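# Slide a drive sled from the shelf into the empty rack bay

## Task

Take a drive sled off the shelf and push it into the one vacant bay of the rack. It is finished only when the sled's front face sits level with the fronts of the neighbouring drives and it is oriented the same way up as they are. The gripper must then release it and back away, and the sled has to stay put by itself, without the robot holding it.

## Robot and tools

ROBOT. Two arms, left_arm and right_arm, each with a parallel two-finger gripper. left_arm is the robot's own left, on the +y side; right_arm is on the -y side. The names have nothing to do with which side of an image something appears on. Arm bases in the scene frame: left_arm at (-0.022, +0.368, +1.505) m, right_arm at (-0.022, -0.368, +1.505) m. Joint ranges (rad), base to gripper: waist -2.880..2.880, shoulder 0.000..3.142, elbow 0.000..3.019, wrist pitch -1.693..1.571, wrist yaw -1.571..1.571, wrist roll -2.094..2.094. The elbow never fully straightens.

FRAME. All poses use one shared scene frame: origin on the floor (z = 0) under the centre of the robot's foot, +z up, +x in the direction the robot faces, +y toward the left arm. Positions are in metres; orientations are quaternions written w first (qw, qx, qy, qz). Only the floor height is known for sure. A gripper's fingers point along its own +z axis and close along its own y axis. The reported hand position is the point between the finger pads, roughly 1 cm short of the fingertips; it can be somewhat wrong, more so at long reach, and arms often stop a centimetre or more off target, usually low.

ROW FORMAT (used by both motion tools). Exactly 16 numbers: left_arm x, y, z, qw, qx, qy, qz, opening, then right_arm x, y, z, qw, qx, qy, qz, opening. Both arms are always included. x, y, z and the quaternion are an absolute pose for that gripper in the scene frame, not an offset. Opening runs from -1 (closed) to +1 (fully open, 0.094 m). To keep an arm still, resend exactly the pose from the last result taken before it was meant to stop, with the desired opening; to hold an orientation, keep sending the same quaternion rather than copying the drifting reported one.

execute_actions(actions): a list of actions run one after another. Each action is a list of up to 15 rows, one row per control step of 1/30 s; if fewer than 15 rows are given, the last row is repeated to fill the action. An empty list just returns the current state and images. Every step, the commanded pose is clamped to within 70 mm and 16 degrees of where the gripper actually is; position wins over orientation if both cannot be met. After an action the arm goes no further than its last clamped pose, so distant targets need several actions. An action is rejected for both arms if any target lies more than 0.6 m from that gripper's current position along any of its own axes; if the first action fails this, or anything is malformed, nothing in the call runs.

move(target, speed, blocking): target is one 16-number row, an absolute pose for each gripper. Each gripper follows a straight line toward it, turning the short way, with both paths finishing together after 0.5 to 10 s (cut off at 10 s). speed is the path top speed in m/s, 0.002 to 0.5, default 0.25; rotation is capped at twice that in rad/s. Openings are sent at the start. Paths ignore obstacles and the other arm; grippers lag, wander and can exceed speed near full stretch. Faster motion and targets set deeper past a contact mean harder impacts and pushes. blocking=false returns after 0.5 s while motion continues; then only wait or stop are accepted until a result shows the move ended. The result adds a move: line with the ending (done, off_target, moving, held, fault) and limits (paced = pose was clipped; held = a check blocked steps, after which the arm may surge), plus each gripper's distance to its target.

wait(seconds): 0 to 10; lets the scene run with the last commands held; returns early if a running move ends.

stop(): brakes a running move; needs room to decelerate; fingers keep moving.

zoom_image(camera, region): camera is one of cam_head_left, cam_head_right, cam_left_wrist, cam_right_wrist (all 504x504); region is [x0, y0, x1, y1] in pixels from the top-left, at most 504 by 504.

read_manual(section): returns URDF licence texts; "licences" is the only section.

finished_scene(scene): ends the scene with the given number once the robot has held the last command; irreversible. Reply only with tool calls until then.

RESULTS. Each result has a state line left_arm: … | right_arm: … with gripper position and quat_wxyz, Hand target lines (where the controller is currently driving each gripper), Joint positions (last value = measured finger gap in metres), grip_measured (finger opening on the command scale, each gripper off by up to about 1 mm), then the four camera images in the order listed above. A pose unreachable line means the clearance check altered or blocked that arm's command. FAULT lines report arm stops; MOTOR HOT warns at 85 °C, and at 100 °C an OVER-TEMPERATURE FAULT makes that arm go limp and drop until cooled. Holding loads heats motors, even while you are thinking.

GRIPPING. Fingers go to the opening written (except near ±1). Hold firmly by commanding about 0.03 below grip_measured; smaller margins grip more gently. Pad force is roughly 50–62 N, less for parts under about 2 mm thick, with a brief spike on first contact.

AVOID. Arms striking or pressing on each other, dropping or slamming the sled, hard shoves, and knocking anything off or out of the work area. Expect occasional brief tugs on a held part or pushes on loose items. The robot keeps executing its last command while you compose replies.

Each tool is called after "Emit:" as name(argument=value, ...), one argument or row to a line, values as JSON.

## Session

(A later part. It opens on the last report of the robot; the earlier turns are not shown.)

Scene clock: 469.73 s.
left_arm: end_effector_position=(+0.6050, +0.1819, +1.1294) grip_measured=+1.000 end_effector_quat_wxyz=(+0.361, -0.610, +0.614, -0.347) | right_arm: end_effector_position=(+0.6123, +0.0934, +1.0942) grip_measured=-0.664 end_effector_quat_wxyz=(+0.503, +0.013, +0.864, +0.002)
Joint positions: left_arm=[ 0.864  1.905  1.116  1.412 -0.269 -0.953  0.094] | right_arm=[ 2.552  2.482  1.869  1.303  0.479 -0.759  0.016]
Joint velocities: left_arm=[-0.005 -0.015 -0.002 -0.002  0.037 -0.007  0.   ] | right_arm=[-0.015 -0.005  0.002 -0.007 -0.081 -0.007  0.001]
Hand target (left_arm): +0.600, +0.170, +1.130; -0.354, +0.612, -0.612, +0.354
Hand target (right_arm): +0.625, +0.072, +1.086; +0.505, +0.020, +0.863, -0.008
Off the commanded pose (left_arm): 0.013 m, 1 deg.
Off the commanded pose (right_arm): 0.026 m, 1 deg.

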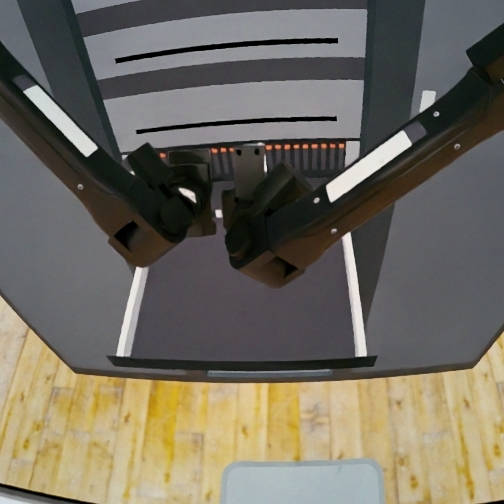

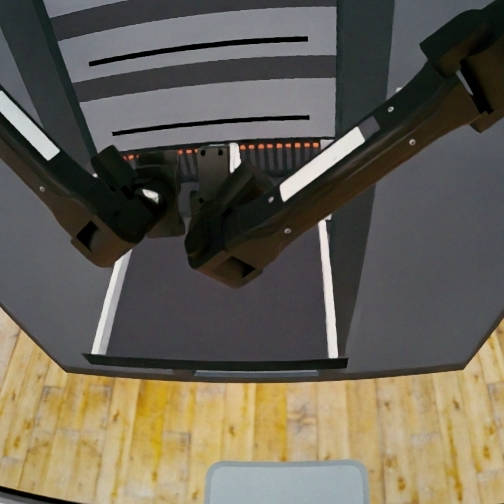

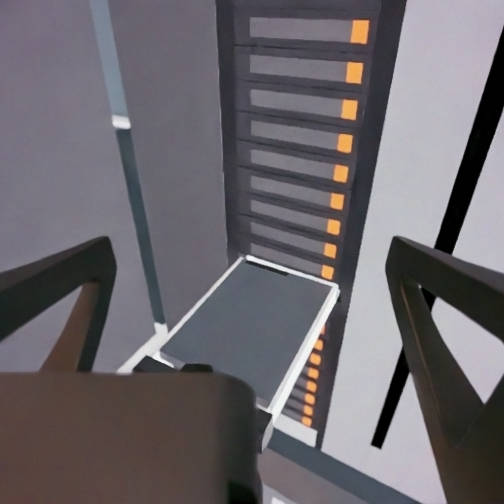

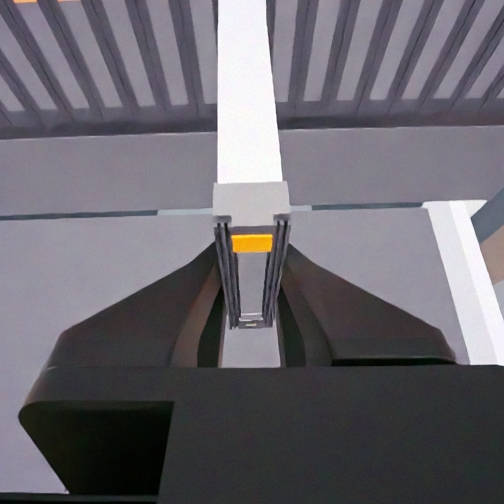

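Emit:
execute_actions(
  actions=[
    [[0.60,0.17,1.13,0.354,-0.612,0.612,-0.354,1, 0.629,0.0725,1.0855,0.505,0.02,0.863,-0.008,-0.71]],
    [[0.60,0.17,1.13,0.354,-0.612,0.612,-0.354,1, 0.633,0.073,1.085,0.505,0.02,0.863,-0.008,-0.71]],
    [[0.60,0.17,1.13,0.354,-0.612,0.612,-0.354,1, 0.637,0.0735,1.085,0.505,0.02,0.863,-0.008,-0.71]],
  ],
)

Emit:
zoom_image(
  camera="cam_left_wrist",
  region=[180, 200, 380, 400],
)

Emit:
zoom_image(
  camera="cam_right_wrist",
  region=[120, 0, 380, 200],
)

Scene clock: 478.90 s.
left_arm: end_effector_position=(+0.6050, +0.1819, +1.1294) grip_measured=+1.000 end_effector_quat_wxyz=(+0.361, -0.610, +0.614, -0.347) | right_arm: end_effector_position=(+0.6145, +0.0961, +1.0916) grip_measured=-0.664 end_effector_quat_wxyz=(+0.498, +0.007, +0.867, +0.004)
Joint positions: left_arm=[ 0.864  1.905  1.116  1.412 -0.269 -0.953  0.094] | right_arm=[ 2.552  2.482  1.878  1.277  0.48  -0.759  0.016]
Joint velocities: left_arm=[-0.005 -0.015  0.017 -0.002  0.051  0.051  0.   ] | right_arm=[-0.015 -0.005 -0.002 -0.007  0.066  0.007  0.   ]
Hand target (left_arm): +0.600, +0.170, +1.130; -0.354, +0.612, -0.612, +0.354
Hand target (right_arm): +0.636, +0.073, +1.086; +0.505, +0.020, +0.863, -0.008
Off the commanded pose (left_arm): 0.013 m, 1 deg.
Off the commanded pose (right_arm): 0.033 m, 2 deg.

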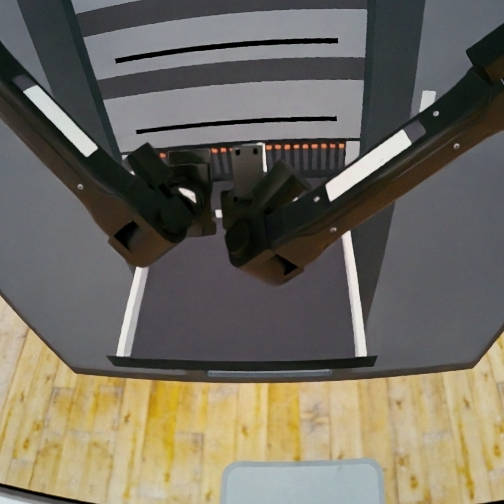

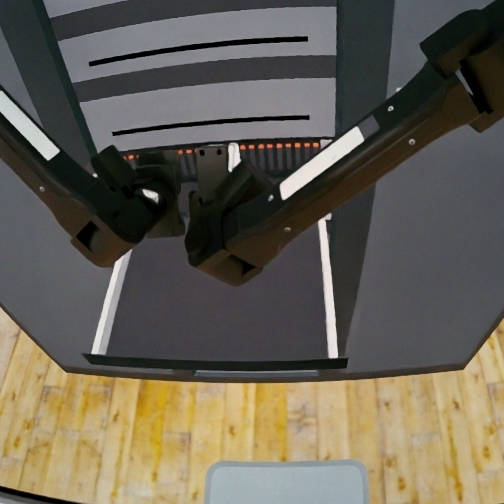

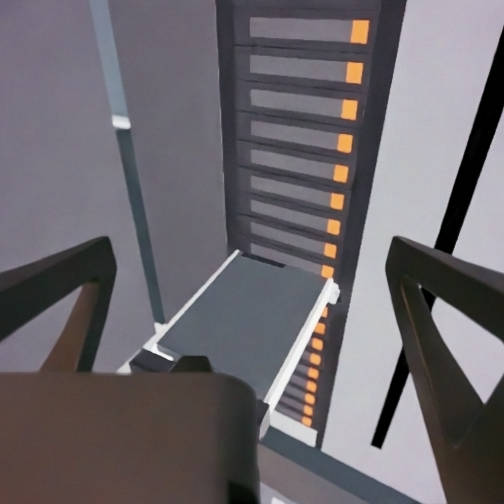

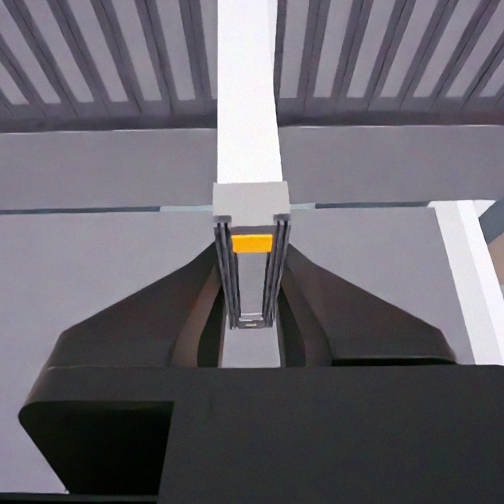

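Region (180, 200, 380, 400) of cam_left_wrist's 504x504 image, scaled by 2.520, with more detail than that image has.

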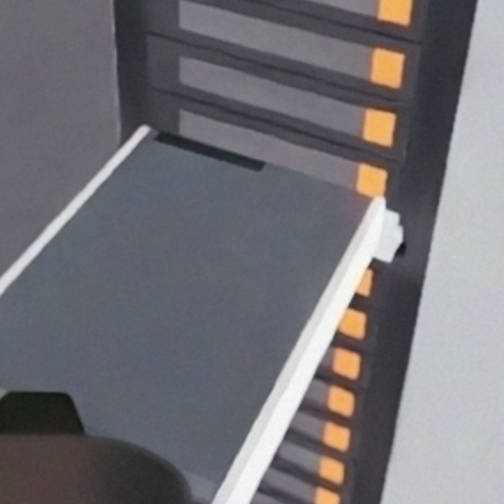

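Region (120, 0, 380, 200) of cam_right_wrist's 504x504 image, scaled by 1.938, with more detail than that image has; it fills the top 388 rows of this view, and the rest is white.

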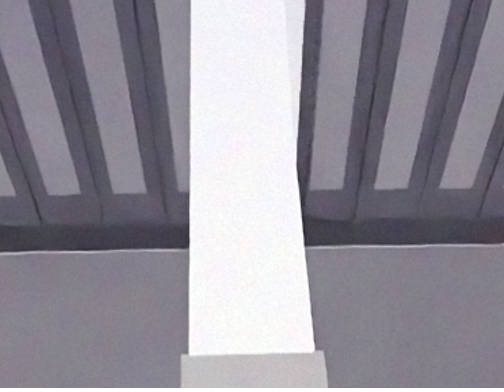

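Emit:
execute_actions(
  actions=[
    [[0.60,0.17,1.13,0.354,-0.612,0.612,-0.354,1, 0.632,0.072,1.087,0.510,0.026,0.860,-0.010,-0.71]],
    [[0.60,0.17,1.13,0.354,-0.612,0.612,-0.354,1, 0.632,0.0705,1.0885,0.515,0.032,0.857,-0.012,-0.71]],
  ],
)

Emit:
zoom_image(
  camera="cam_left_wrist",
  region=[180, 200, 380, 400],
)

Scene clock: 490.43 s.
left_arm: end_effector_position=(+0.6050, +0.1819, +1.1294) grip_measured=+1.000 end_effector_quat_wxyz=(+0.361, -0.610, +0.614, -0.347) | right_arm: end_effector_position=(+0.6154, +0.0944, +1.0932) grip_measured=-0.664 end_effector_quat_wxyz=(+0.502, +0.011, +0.865, +0.003)
Joint positions: left_arm=[ 0.864  1.905  1.116  1.412 -0.269 -0.953  0.094] | right_arm=[ 2.552  2.482  1.878  1.288  0.48  -0.759  0.016]
Joint velocities: left_arm=[-0.015 -0.015 -0.002 -0.002 -0.037  0.022  0.   ] | right_arm=[-0.015 -0.005 -0.012 -0.002 -0.051  0.007 -0.   ]
Hand target (left_arm): +0.600, +0.170, +1.130; -0.354, +0.612, -0.612, +0.354
Hand target (right_arm): +0.632, +0.071, +1.089; +0.515, +0.032, +0.857, -0.012
Off the commanded pose (left_arm): 0.013 m, 1 deg.
Off the commanded pose (right_arm): 0.029 m, 3 deg.

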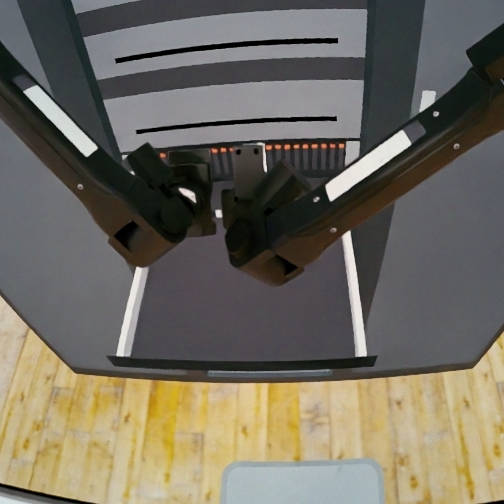

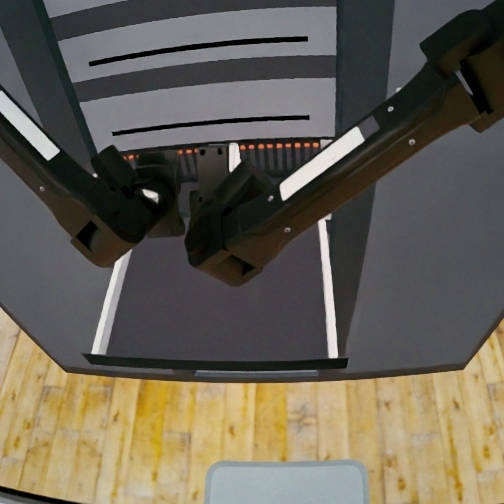

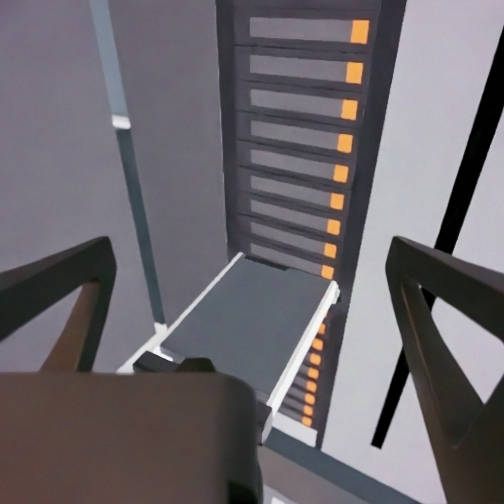

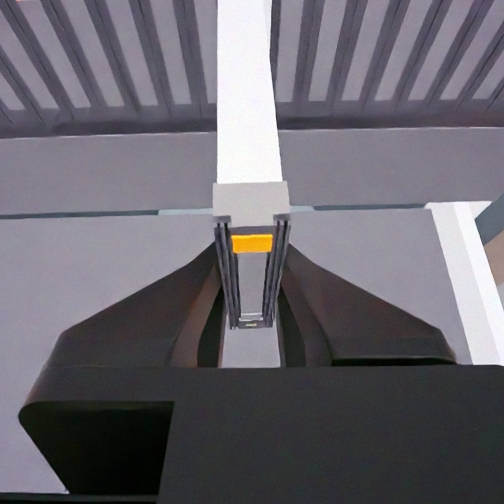

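Region (180, 200, 380, 400) of cam_left_wrist's 504x504 image, scaled by 2.520, with more detail than that image has.

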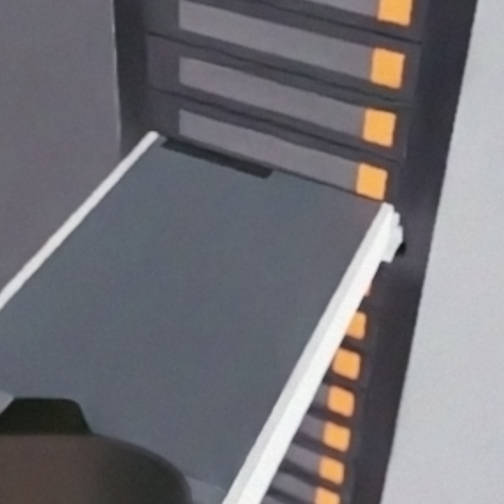

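Working; continue a bit and add push.

Emit:
execute_actions(
  actions=[
    [[0.60,0.17,1.13,0.354,-0.612,0.612,-0.354,1, 0.634,0.069,1.090,0.519,0.037,0.854,-0.014,-0.71]],
    [[0.60,0.17,1.13,0.354,-0.612,0.612,-0.354,1, 0.638,0.069,1.090,0.520,0.038,0.854,-0.014,-0.71]],
  ],
)

Emit:
zoom_image(
  camera="cam_left_wrist",
  region=[180, 200, 380, 400],
)

Scene clock: 500.60 s.
left_arm: end_effector_position=(+0.6050, +0.1819, +1.1294) grip_measured=+1.000 end_effector_quat_wxyz=(+0.361, -0.610, +0.614, -0.347) | right_arm: end_effector_position=(+0.6201, +0.0903, +1.0948) grip_measured=-0.664 end_effector_quat_wxyz=(+0.507, +0.018, +0.862, -0.001)
Joint positions: left_arm=[ 0.864  1.905  1.116  1.412 -0.269 -0.953  0.094] | right_arm=[ 2.549  2.482  1.886  1.3    0.479 -0.759  0.016]
Joint velocities: left_arm=[-0.005 -0.005 -0.002 -0.012 -0.022 -0.037  0.   ] | right_arm=[ 0.005 -0.024  0.002 -0.002  0.007 -0.022 -0.002]
Hand target (left_arm): +0.600, +0.170, +1.130; -0.354, +0.612, -0.612, +0.354
Hand target (right_arm): +0.638, +0.069, +1.090; +0.520, +0.038, +0.853, -0.014
Off the commanded pose (left_arm): 0.013 m, 1 deg.
Off the commanded pose (right_arm): 0.028 m, 3 deg.

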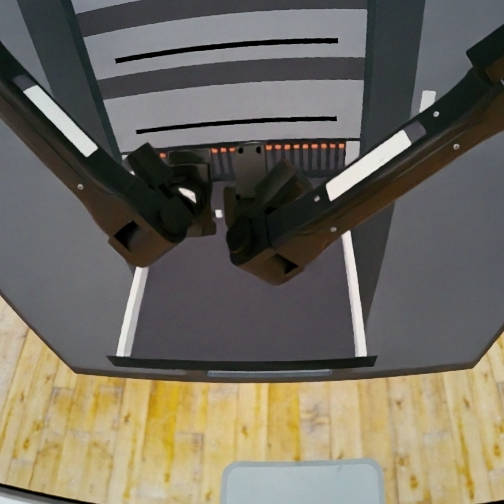

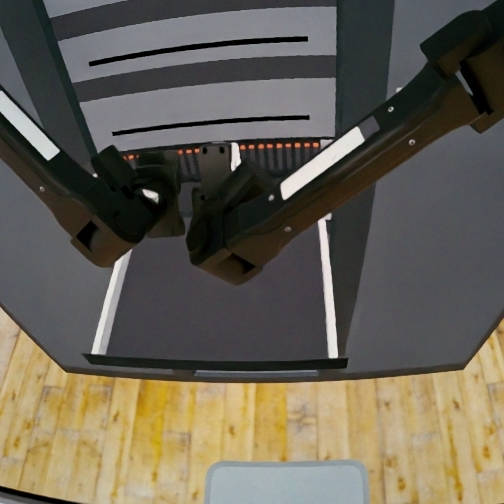

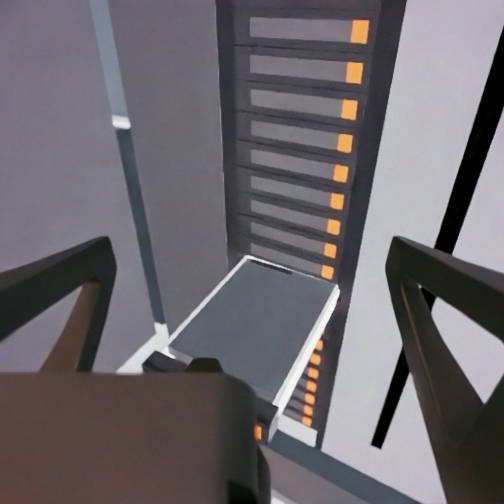

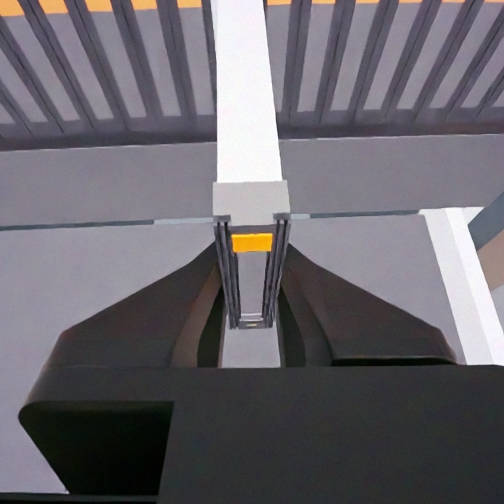

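Region (180, 200, 380, 400) of cam_left_wrist's 504x504 image, scaled by 2.520, with more detail than that image has.

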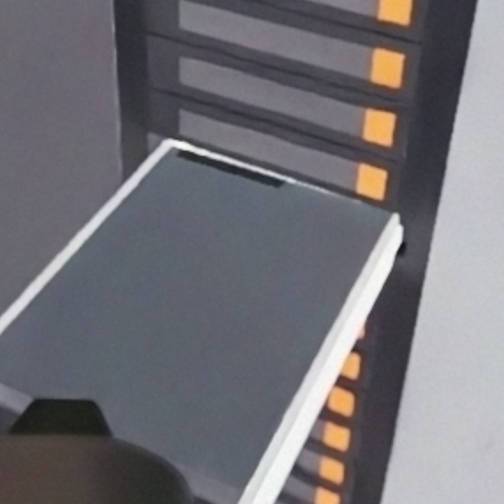

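Emit:
execute_actions(
  actions=[
    [[0.60,0.17,1.13,0.354,-0.612,0.612,-0.354,1, 0.642,0.070,1.089,0.518,0.036,0.855,-0.013,-0.71]],
    [[0.60,0.17,1.13,0.354,-0.612,0.612,-0.354,1, 0.646,0.071,1.088,0.516,0.034,0.856,-0.012,-0.71]],
    [[0.60,0.17,1.13,0.354,-0.612,0.612,-0.354,1, 0.650,0.072,1.088,0.514,0.032,0.857,-0.012,-0.71]],
  ],
)

Emit:
zoom_image(
  camera="cam_left_wrist",
  region=[180, 200, 380, 400],
)

Scene clock: 512.50 s.
left_arm: end_effector_position=(+0.6050, +0.1819, +1.1294) grip_measured=+1.000 end_effector_quat_wxyz=(+0.361, -0.610, +0.614, -0.347) | right_arm: end_effector_position=(+0.6292, +0.0910, +1.0937) grip_measured=-0.664 end_effector_quat_wxyz=(+0.505, +0.017, +0.863, -0.001)
Joint positions: left_arm=[ 0.864  1.905  1.116  1.412 -0.269 -0.953  0.094] | right_arm=[ 2.548  2.482  1.911  1.272  0.48  -0.758  0.016]
Joint velocities: left_arm=[-0.005 -0.024 -0.012 -0.002  0.022 -0.007  0.   ] | right_arm=[-0.024 -0.005 -0.002 -0.007 -0.007  0.095 -0.001]
Hand target (left_arm): +0.600, +0.170, +1.130; -0.354, +0.612, -0.612, +0.354
Hand target (right_arm): +0.649, +0.072, +1.089; +0.514, +0.032, +0.857, -0.012
Off the commanded pose (left_arm): 0.013 m, 1 deg.
Off the commanded pose (right_arm): 0.029 m, 2 deg.

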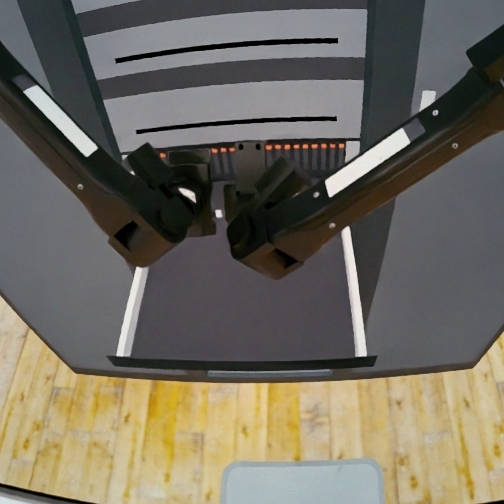

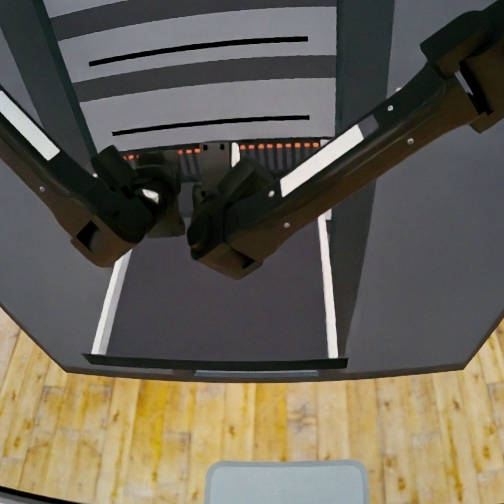

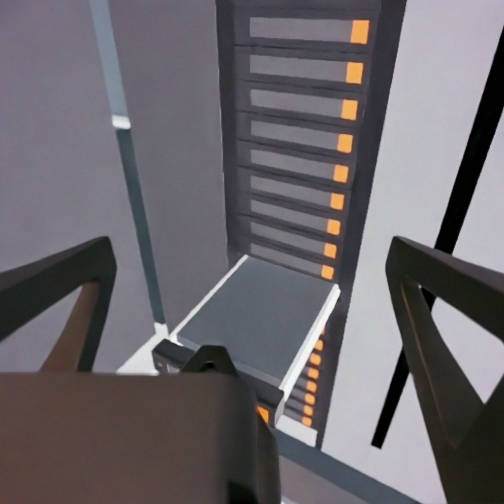

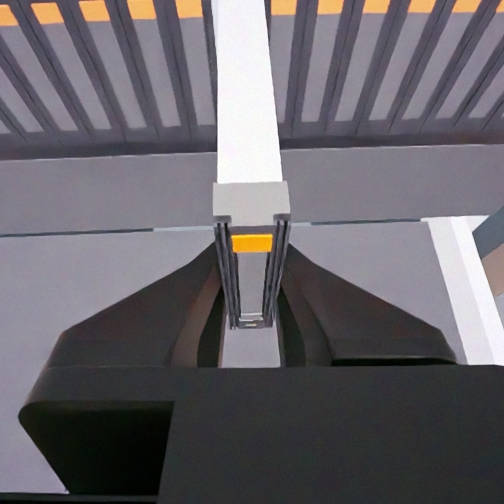

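Region (180, 200, 380, 400) of cam_left_wrist's 504x504 image, scaled by 2.520, with more detail than that image has.

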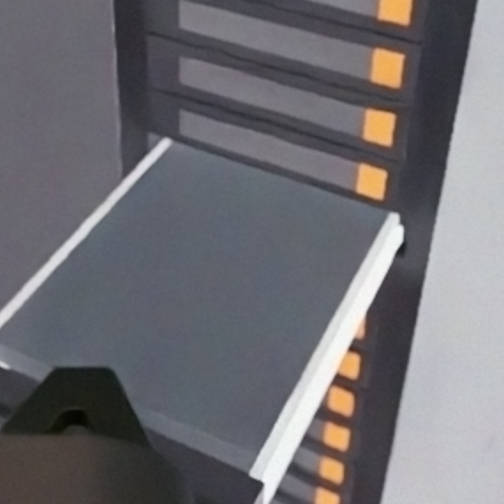

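Emit:
execute_actions(
  actions=[
    [[0.60,0.17,1.13,0.354,-0.612,0.612,-0.354,1, 0.656,0.074,1.088,0.512,0.03,0.858,-0.011,-0.71]],
    [[0.60,0.17,1.13,0.354,-0.612,0.612,-0.354,1, 0.662,0.076,1.089,0.510,0.027,0.860,-0.010,-0.71]],
    [[0.60,0.17,1.13,0.354,-0.612,0.612,-0.354,1, 0.668,0.078,1.089,0.509,0.024,0.860,-0.009,-0.71]],
    [[0.60,0.17,1.13,0.354,-0.612,0.612,-0.354,1, 0.674,0.080,1.09,0.508,0.022,0.861,-0.008,-0.71]],
    [[0.60,0.17,1.13,0.354,-0.612,0.612,-0.354,1, 0.680,0.082,1.09,0.507,0.02,0.862,-0.008,-0.71]],
  ],
)

Scene clock: 521.20 s.
left_arm: end_effector_position=(+0.6050, +0.1819, +1.1294) grip_measured=+1.000 end_effector_quat_wxyz=(+0.361, -0.610, +0.614, -0.347) | right_arm: end_effector_position=(+0.6600, +0.0935, +1.0922) grip_measured=-0.664 end_effector_quat_wxyz=(+0.500, +0.013, +0.866, -0.001)
Joint positions: left_arm=[ 0.864  1.905  1.116  1.412 -0.269 -0.953  0.094] | right_arm=[ 2.547  2.482  1.996  1.172  0.486 -0.758  0.016]
Joint velocities: left_arm=[-0.015 -0.005 -0.012 -0.012  0.007 -0.007  0.   ] | right_arm=[-0.005 -0.005  0.007  0.002  0.037 -0.007 -0.001]
Hand target (left_arm): +0.600, +0.170, +1.130; -0.354, +0.612, -0.612, +0.354
Hand target (right_arm): +0.679, +0.081, +1.091; +0.507, +0.020, +0.862, -0.008
Off the commanded pose (left_arm): 0.013 m, 1 deg.
Off the commanded pose (right_arm): 0.023 m, 2 deg.

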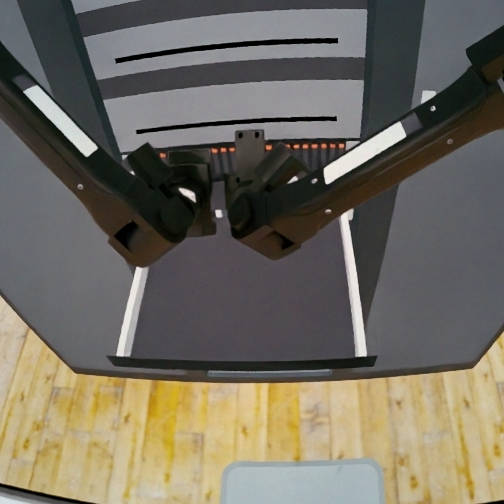

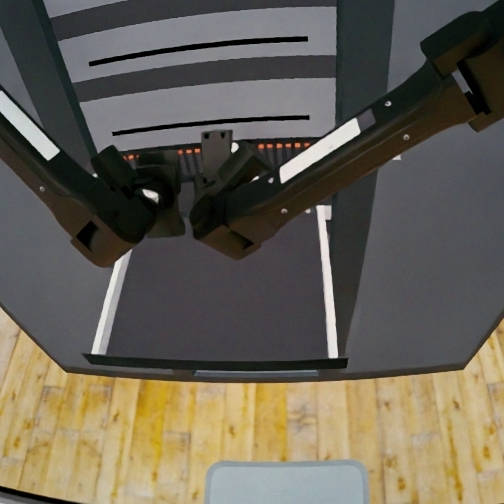

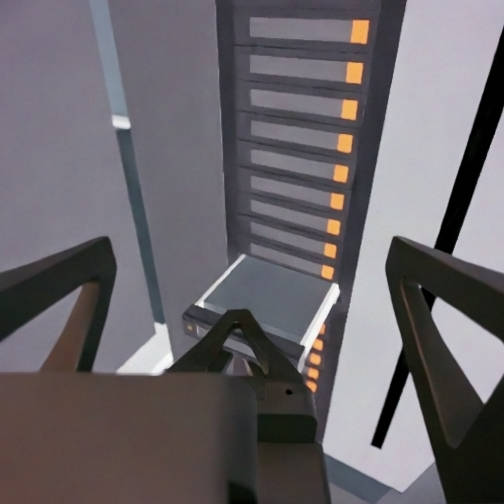

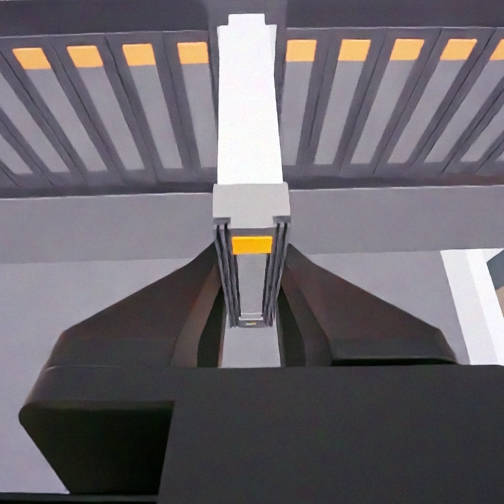

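Emit:
execute_actions(
  actions=[
    [[0.60,0.17,1.13,0.354,-0.612,0.612,-0.354,1, 0.687,0.082,1.091,0.507,0.02,0.862,-0.008,-0.71]],
    [[0.60,0.17,1.13,0.354,-0.612,0.612,-0.354,1, 0.694,0.082,1.092,0.507,0.02,0.862,-0.008,-0.71]],
    [[0.60,0.17,1.13,0.354,-0.612,0.612,-0.354,1, 0.701,0.082,1.093,0.507,0.02,0.862,-0.008,-0.71]],
    [[0.60,0.17,1.13,0.354,-0.612,0.612,-0.354,1, 0.707,0.082,1.093,0.507,0.02,0.862,-0.008,-0.71]],
  ],
)

Scene clock: 533.27 s.
left_arm: end_effector_position=(+0.6050, +0.1819, +1.1294) grip_measured=+1.000 end_effector_quat_wxyz=(+0.361, -0.610, +0.614, -0.347) | right_arm: end_effector_position=(+0.6792, +0.0944, +1.0912) grip_measured=-0.664 end_effector_quat_wxyz=(+0.494, +0.012, +0.869, -0.002)
Joint positions: left_arm=[ 0.864  1.905  1.116  1.412 -0.269 -0.953  0.094] | right_arm=[ 2.546  2.485  2.054  1.106  0.494 -0.756  0.016]
Joint velocities: left_arm=[-0.005 -0.015  0.002 -0.007  0.037  0.037  0.   ] | right_arm=[-0.005 -0.005  0.002  0.002 -0.022 -0.037  0.001]
Hand target (left_arm): +0.600, +0.170, +1.130; -0.354, +0.612, -0.612, +0.354
Hand target (right_arm): +0.705, +0.080, +1.094; +0.507, +0.020, +0.862, -0.008
Off the commanded pose (left_arm): 0.013 m, 1 deg.
Off the commanded pose (right_arm): 0.030 m, 2 deg.

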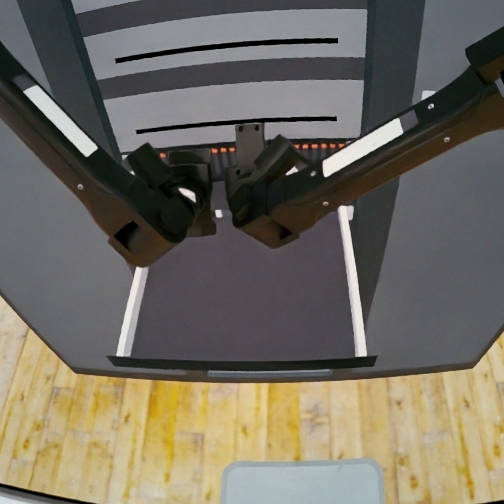

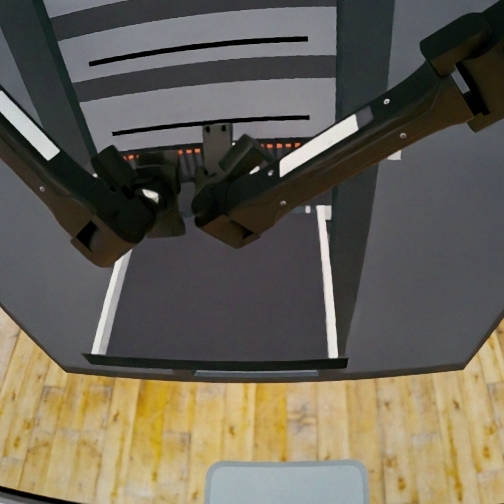

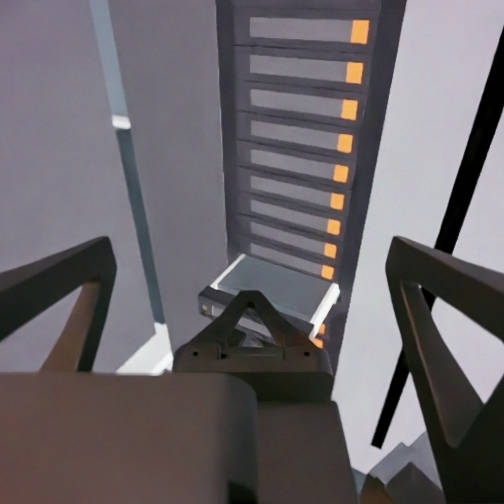

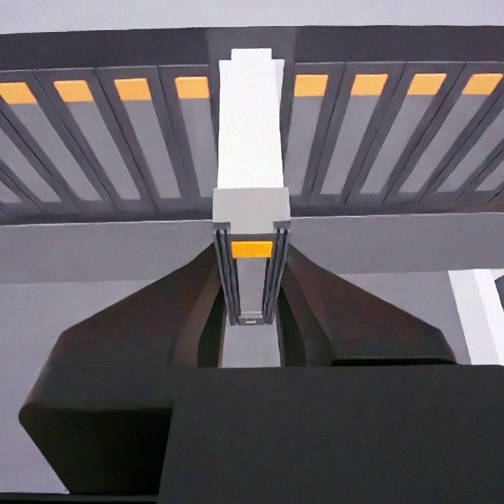

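Emit:
execute_actions(
  actions=[
    [[0.60,0.17,1.13,0.354,-0.612,0.612,-0.354,1, 0.685,0.09,1.092,0.5,0.012,0.866,-0.002,-0.4]],
  ],
)

Emit:
move(
  target=[0.60,0.17,1.13,0.354,-0.612,0.612,-0.354,1, 0.635,0.093,1.10,0.5,0,0.866,0,-0.4],
  speed=0.06,
)

Emit:
execute_actions(
  actions=[
    [[0.60,0.17,1.13,0.354,-0.612,0.612,-0.354,1, 0.635,0.093,1.10,0.5,0,0.866,0,-1]],
  ],
)

Scene clock: 540.83 s.
left_arm: end_effector_position=(+0.6050, +0.1819, +1.1294) grip_measured=+1.000 end_effector_quat_wxyz=(+0.361, -0.610, +0.614, -0.347) | right_arm: end_effector_position=(+0.6805, +0.0953, +1.0927) grip_measured=-0.401 end_effector_quat_wxyz=(+0.498, +0.010, +0.867, +0.001)
Joint positions: left_arm=[ 0.864  1.905  1.116  1.412 -0.269 -0.953  0.094] | right_arm=[ 2.546  2.484  2.054  1.106  0.483 -0.756  0.028]
Joint velocities: left_arm=[-0.005  0.005 -0.007 -0.007 -0.051  0.007  0.   ] | right_arm=[-0.005 -0.005 -0.002  0.017 -0.007  0.066  0.   ]
Hand target (left_arm): +0.600, +0.170, +1.130; -0.354, +0.612, -0.612, +0.354
Hand target (right_arm): +0.685, +0.090, +1.092; +0.500, +0.012, +0.866, -0.002
Off the commanded pose (left_arm): 0.013 m, 1 deg.
Off the commanded pose (right_arm): 0.007 m, 1 deg.

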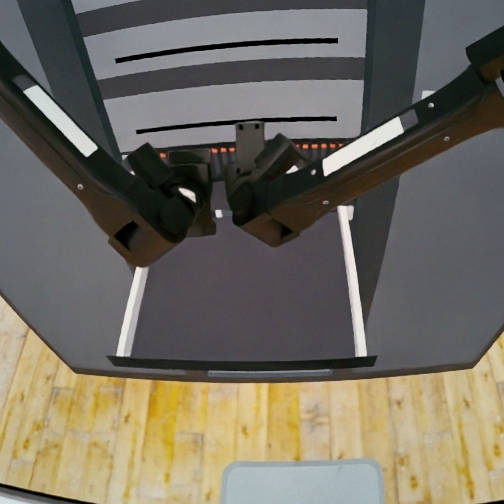

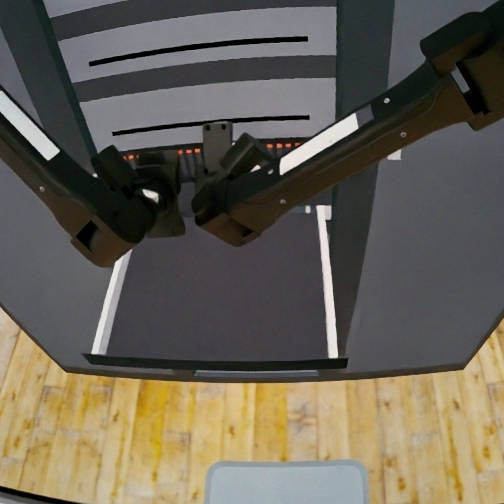

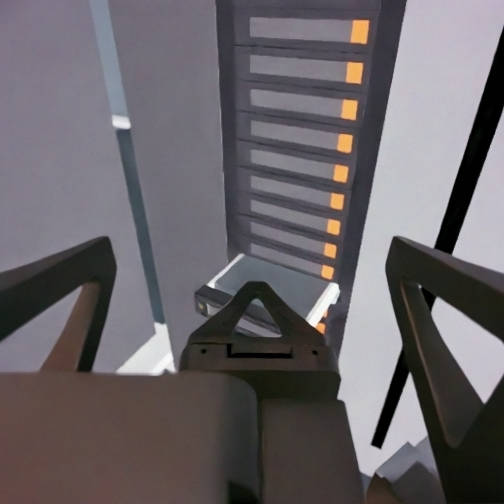

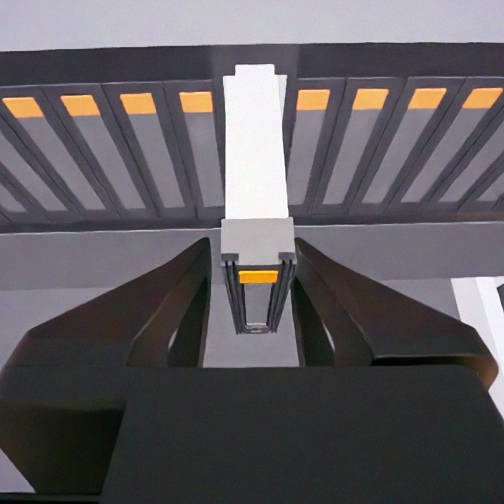

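Scene clock: 541.90 s.
left_arm: end_effector_position=(+0.6050, +0.1819, +1.1294) grip_measured=+1.000 end_effector_quat_wxyz=(+0.361, -0.610, +0.614, -0.347) | right_arm: end_effector_position=(+0.6227, +0.0970, +1.0850) grip_measured=-0.401 end_effector_quat_wxyz=(+0.489, -0.007, +0.872, +0.003)
Joint positions: left_arm=[ 0.864  1.905  1.116  1.412 -0.269 -0.953  0.094] | right_arm=[ 2.546  2.478  1.901  1.223  0.483 -0.768  0.028]
Joint velocities: left_arm=[ 0.005 -0.015 -0.007 -0.017  0.022  0.022  0.   ] | right_arm=[-0.005 -0.024 -0.002  0.012 -0.007 -0.081 -0.001]
Hand target (left_arm): +0.600, +0.170, +1.130; -0.354, +0.612, -0.612, +0.354
Hand target (right_arm): +0.635, +0.093, +1.100; +0.500, -0.000, +0.866, +0.000
Off the commanded pose (left_arm): 0.013 m, 1 deg.
Off the commanded pose (right_arm): 0.020 m, 2 deg.
move: off_target (left_arm, right_arm)

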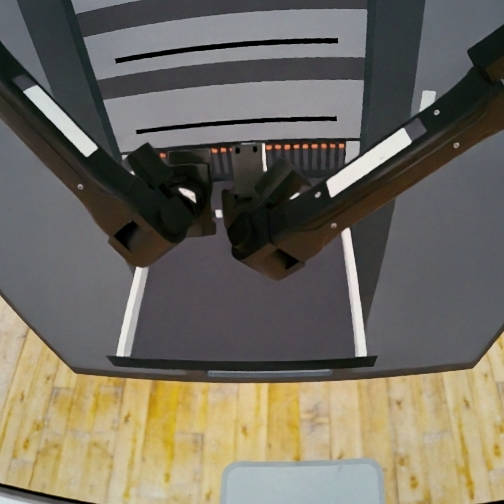

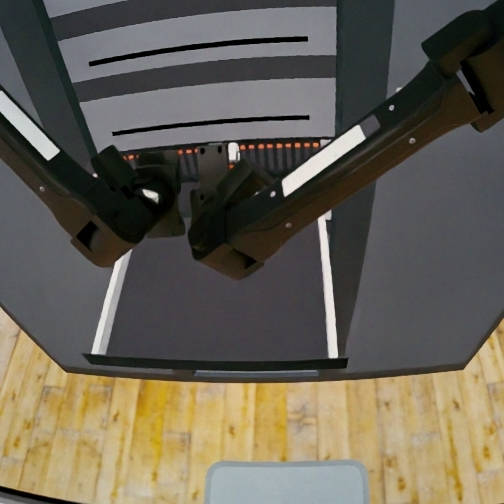

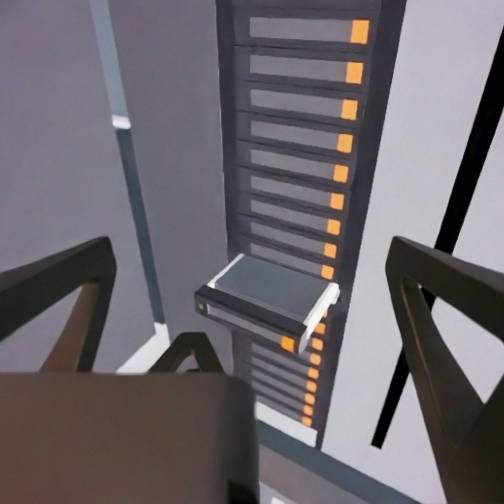

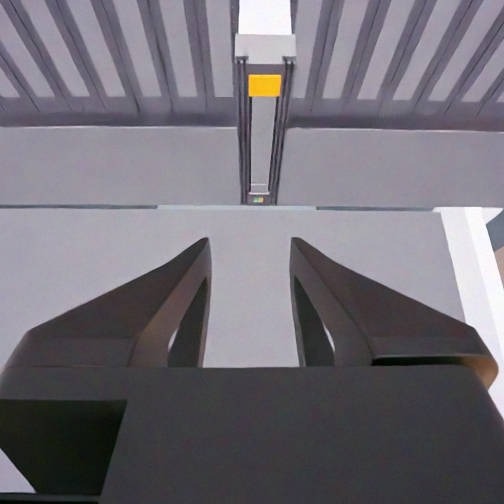

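Scene clock: 542.40 s.
left_arm: end_effector_position=(+0.6050, +0.1819, +1.1294) grip_measured=+1.000 end_effector_quat_wxyz=(+0.361, -0.610, +0.614, -0.347) | right_arm: end_effector_position=(+0.6258, +0.0953, +1.0867) grip_measured=-0.994 end_effector_quat_wxyz=(+0.490, -0.005, +0.871, +0.002)
Joint positions: left_arm=[ 0.864  1.905  1.116  1.412 -0.269 -0.953  0.094] | right_arm=[ 2.546  2.474  1.901  1.223  0.483 -0.768  0.   ]
Joint velocities: left_arm=[-0.005 -0.015  0.022 -0.007  0.022 -0.037  0.   ] | right_arm=[-0.015 -0.024  0.002  0.002 -0.11   0.081 -0.   ]
Hand target (left_arm): +0.600, +0.170, +1.130; -0.354, +0.612, -0.612, +0.354
Hand target (right_arm): +0.635, +0.093, +1.100; +0.500, +0.000, +0.866, +0.000
Off the commanded pose (left_arm): 0.013 m, 1 deg.
Off the commanded pose (right_arm): 0.016 m, 1 deg.

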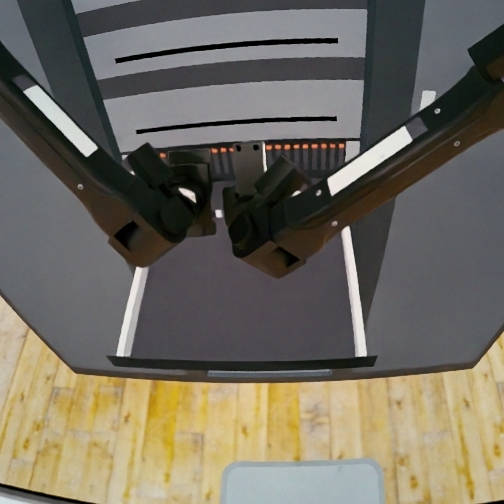

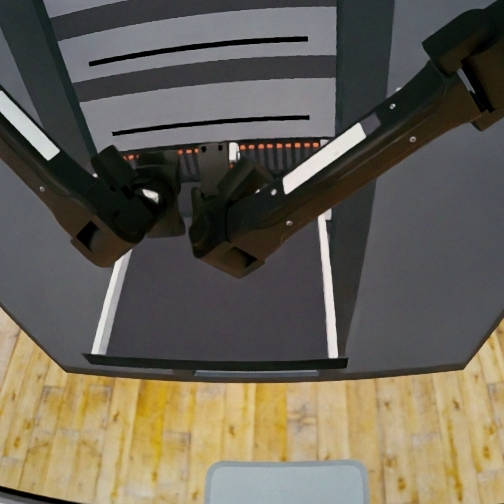

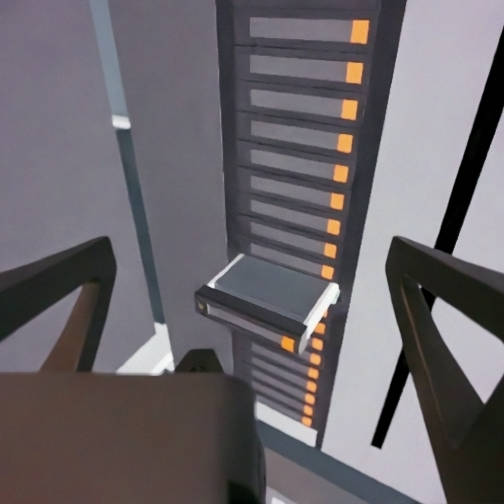

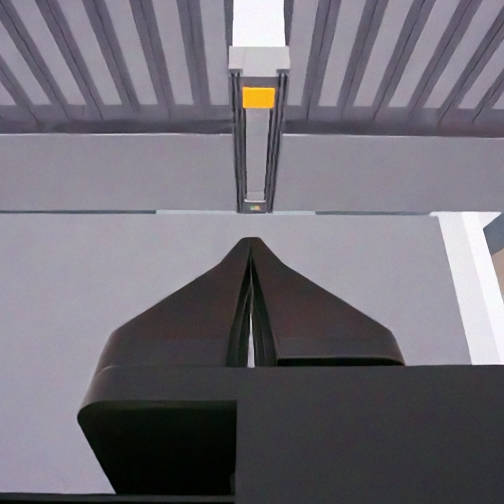

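Emit:
move(
  target=[0.60,0.17,1.13,0.354,-0.612,0.612,-0.354,1, 0.70,0.09,1.098,0.5,0,0.866,0,-1],
  speed=0.03,
)

Scene clock: 549.57 s.
left_arm: end_effector_position=(+0.6050, +0.1819, +1.1294) grip_measured=+1.000 end_effector_quat_wxyz=(+0.361, -0.610, +0.614, -0.347) | right_arm: end_effector_position=(+0.6852, +0.0970, +1.0933) grip_measured=-0.994 end_effector_quat_wxyz=(+0.494, -0.004, +0.869, +0.004)
Joint positions: left_arm=[ 0.864  1.905  1.116  1.412 -0.269 -0.953  0.094] | right_arm=[ 2.546  2.474  2.054  1.076  0.475 -0.768  0.   ]
Joint velocities: left_arm=[-0.005  0.005 -0.007  0.002 -0.095  0.007  0.   ] | right_arm=[-0.015 -0.024  0.007 -0.027 -0.022 -0.007 -0.001]
Hand target (left_arm): +0.600, +0.170, +1.130; -0.354, +0.612, -0.612, +0.354
Hand target (right_arm): +0.700, +0.090, +1.098; +0.500, +0.000, +0.866, +0.000
Off the commanded pose (left_arm): 0.013 m, 1 deg.
Off the commanded pose (right_arm): 0.017 m, 1 deg.
move: off_target (left_arm, right_arm)

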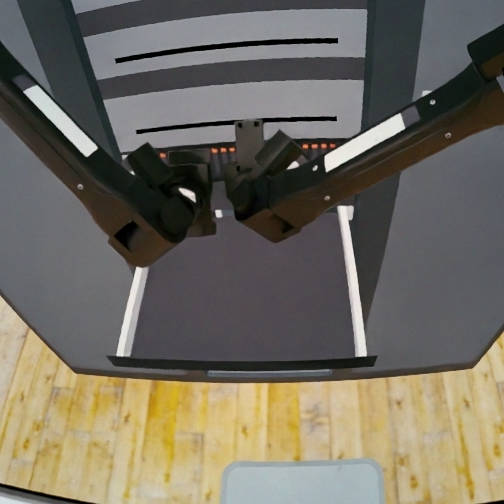

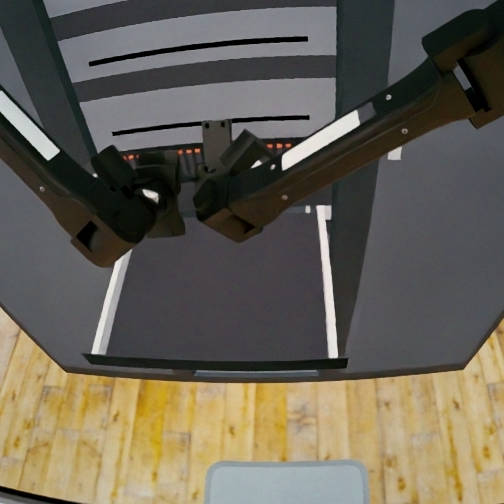

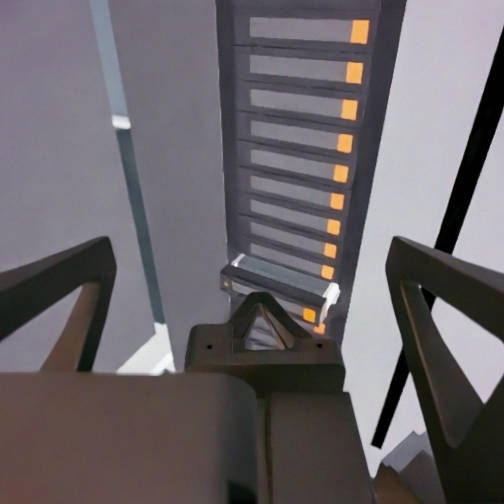

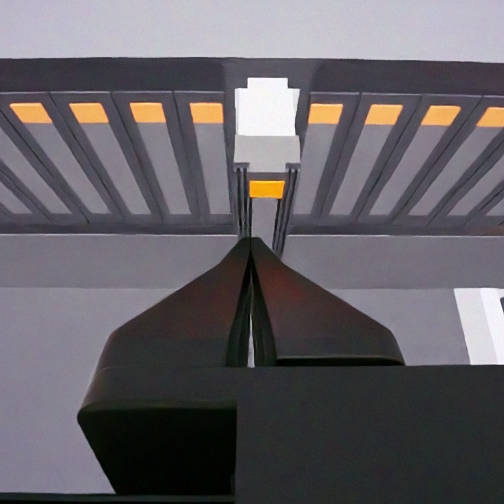

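Emit:
execute_actions(
  actions=[
    [[0.60,0.17,1.13,0.354,-0.612,0.612,-0.354,1, 0.704,0.085,1.098,0.5,0.005,0.866,-0.003,-1]],
    [[0.60,0.17,1.13,0.354,-0.612,0.612,-0.354,1, 0.709,0.082,1.098,0.5,0.01,0.866,-0.006,-1]],
    [[0.60,0.17,1.13,0.354,-0.612,0.612,-0.354,1, 0.714,0.082,1.098,0.5,0.01,0.866,-0.006,-1]],
    [[0.60,0.17,1.13,0.354,-0.612,0.612,-0.354,1, 0.719,0.082,1.098,0.5,0.01,0.866,-0.006,-1]],
  ],
)

Scene clock: 560.07 s.
left_arm: end_effector_position=(+0.6050, +0.1819, +1.1294) grip_measured=+1.000 end_effector_quat_wxyz=(+0.361, -0.610, +0.614, -0.347) | right_arm: end_effector_position=(+0.7040, +0.0933, +1.0974) grip_measured=-0.994 end_effector_quat_wxyz=(+0.497, +0.002, +0.868, -0.000)
Joint positions: left_arm=[ 0.864  1.905  1.116  1.412 -0.269 -0.953  0.094] | right_arm=[ 2.546  2.474  2.102  1.042  0.48  -0.768  0.   ]
Joint velocities: left_arm=[ 0.005  0.015 -0.002  0.007  0.037 -0.022  0.   ] | right_arm=[ 0.005 -0.005 -0.002 -0.007 -0.037  0.007 -0.001]
Hand target (left_arm): +0.600, +0.170, +1.130; -0.354, +0.612, -0.612, +0.354
Hand target (right_arm): +0.719, +0.082, +1.098; +0.500, +0.010, +0.866, -0.006
Off the commanded pose (left_arm): 0.013 m, 1 deg.
Off the commanded pose (right_arm): 0.019 m, 1 deg.

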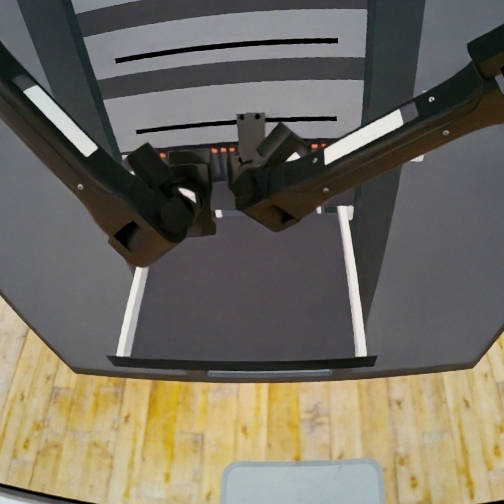

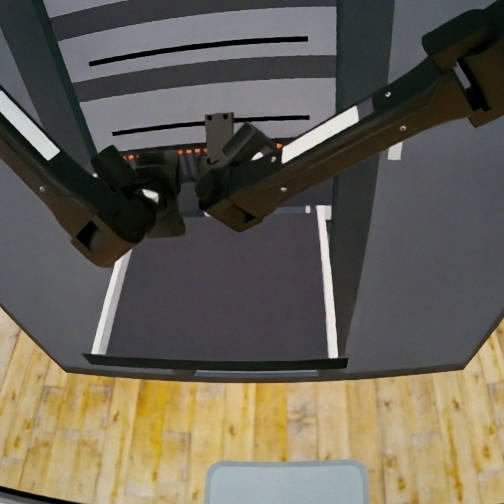

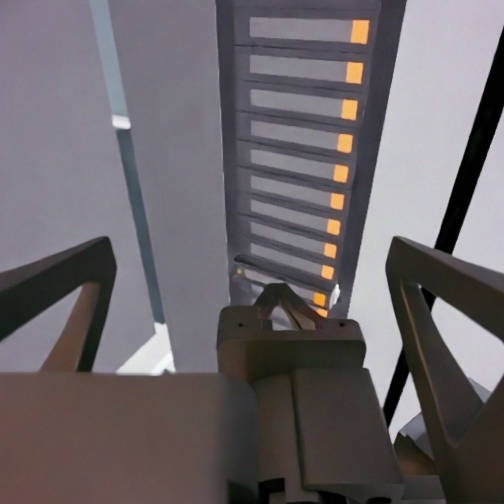

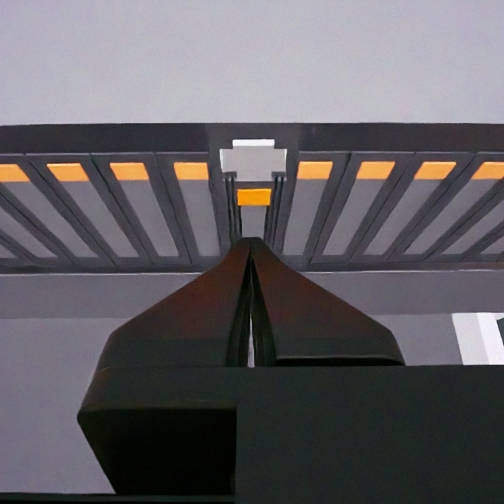

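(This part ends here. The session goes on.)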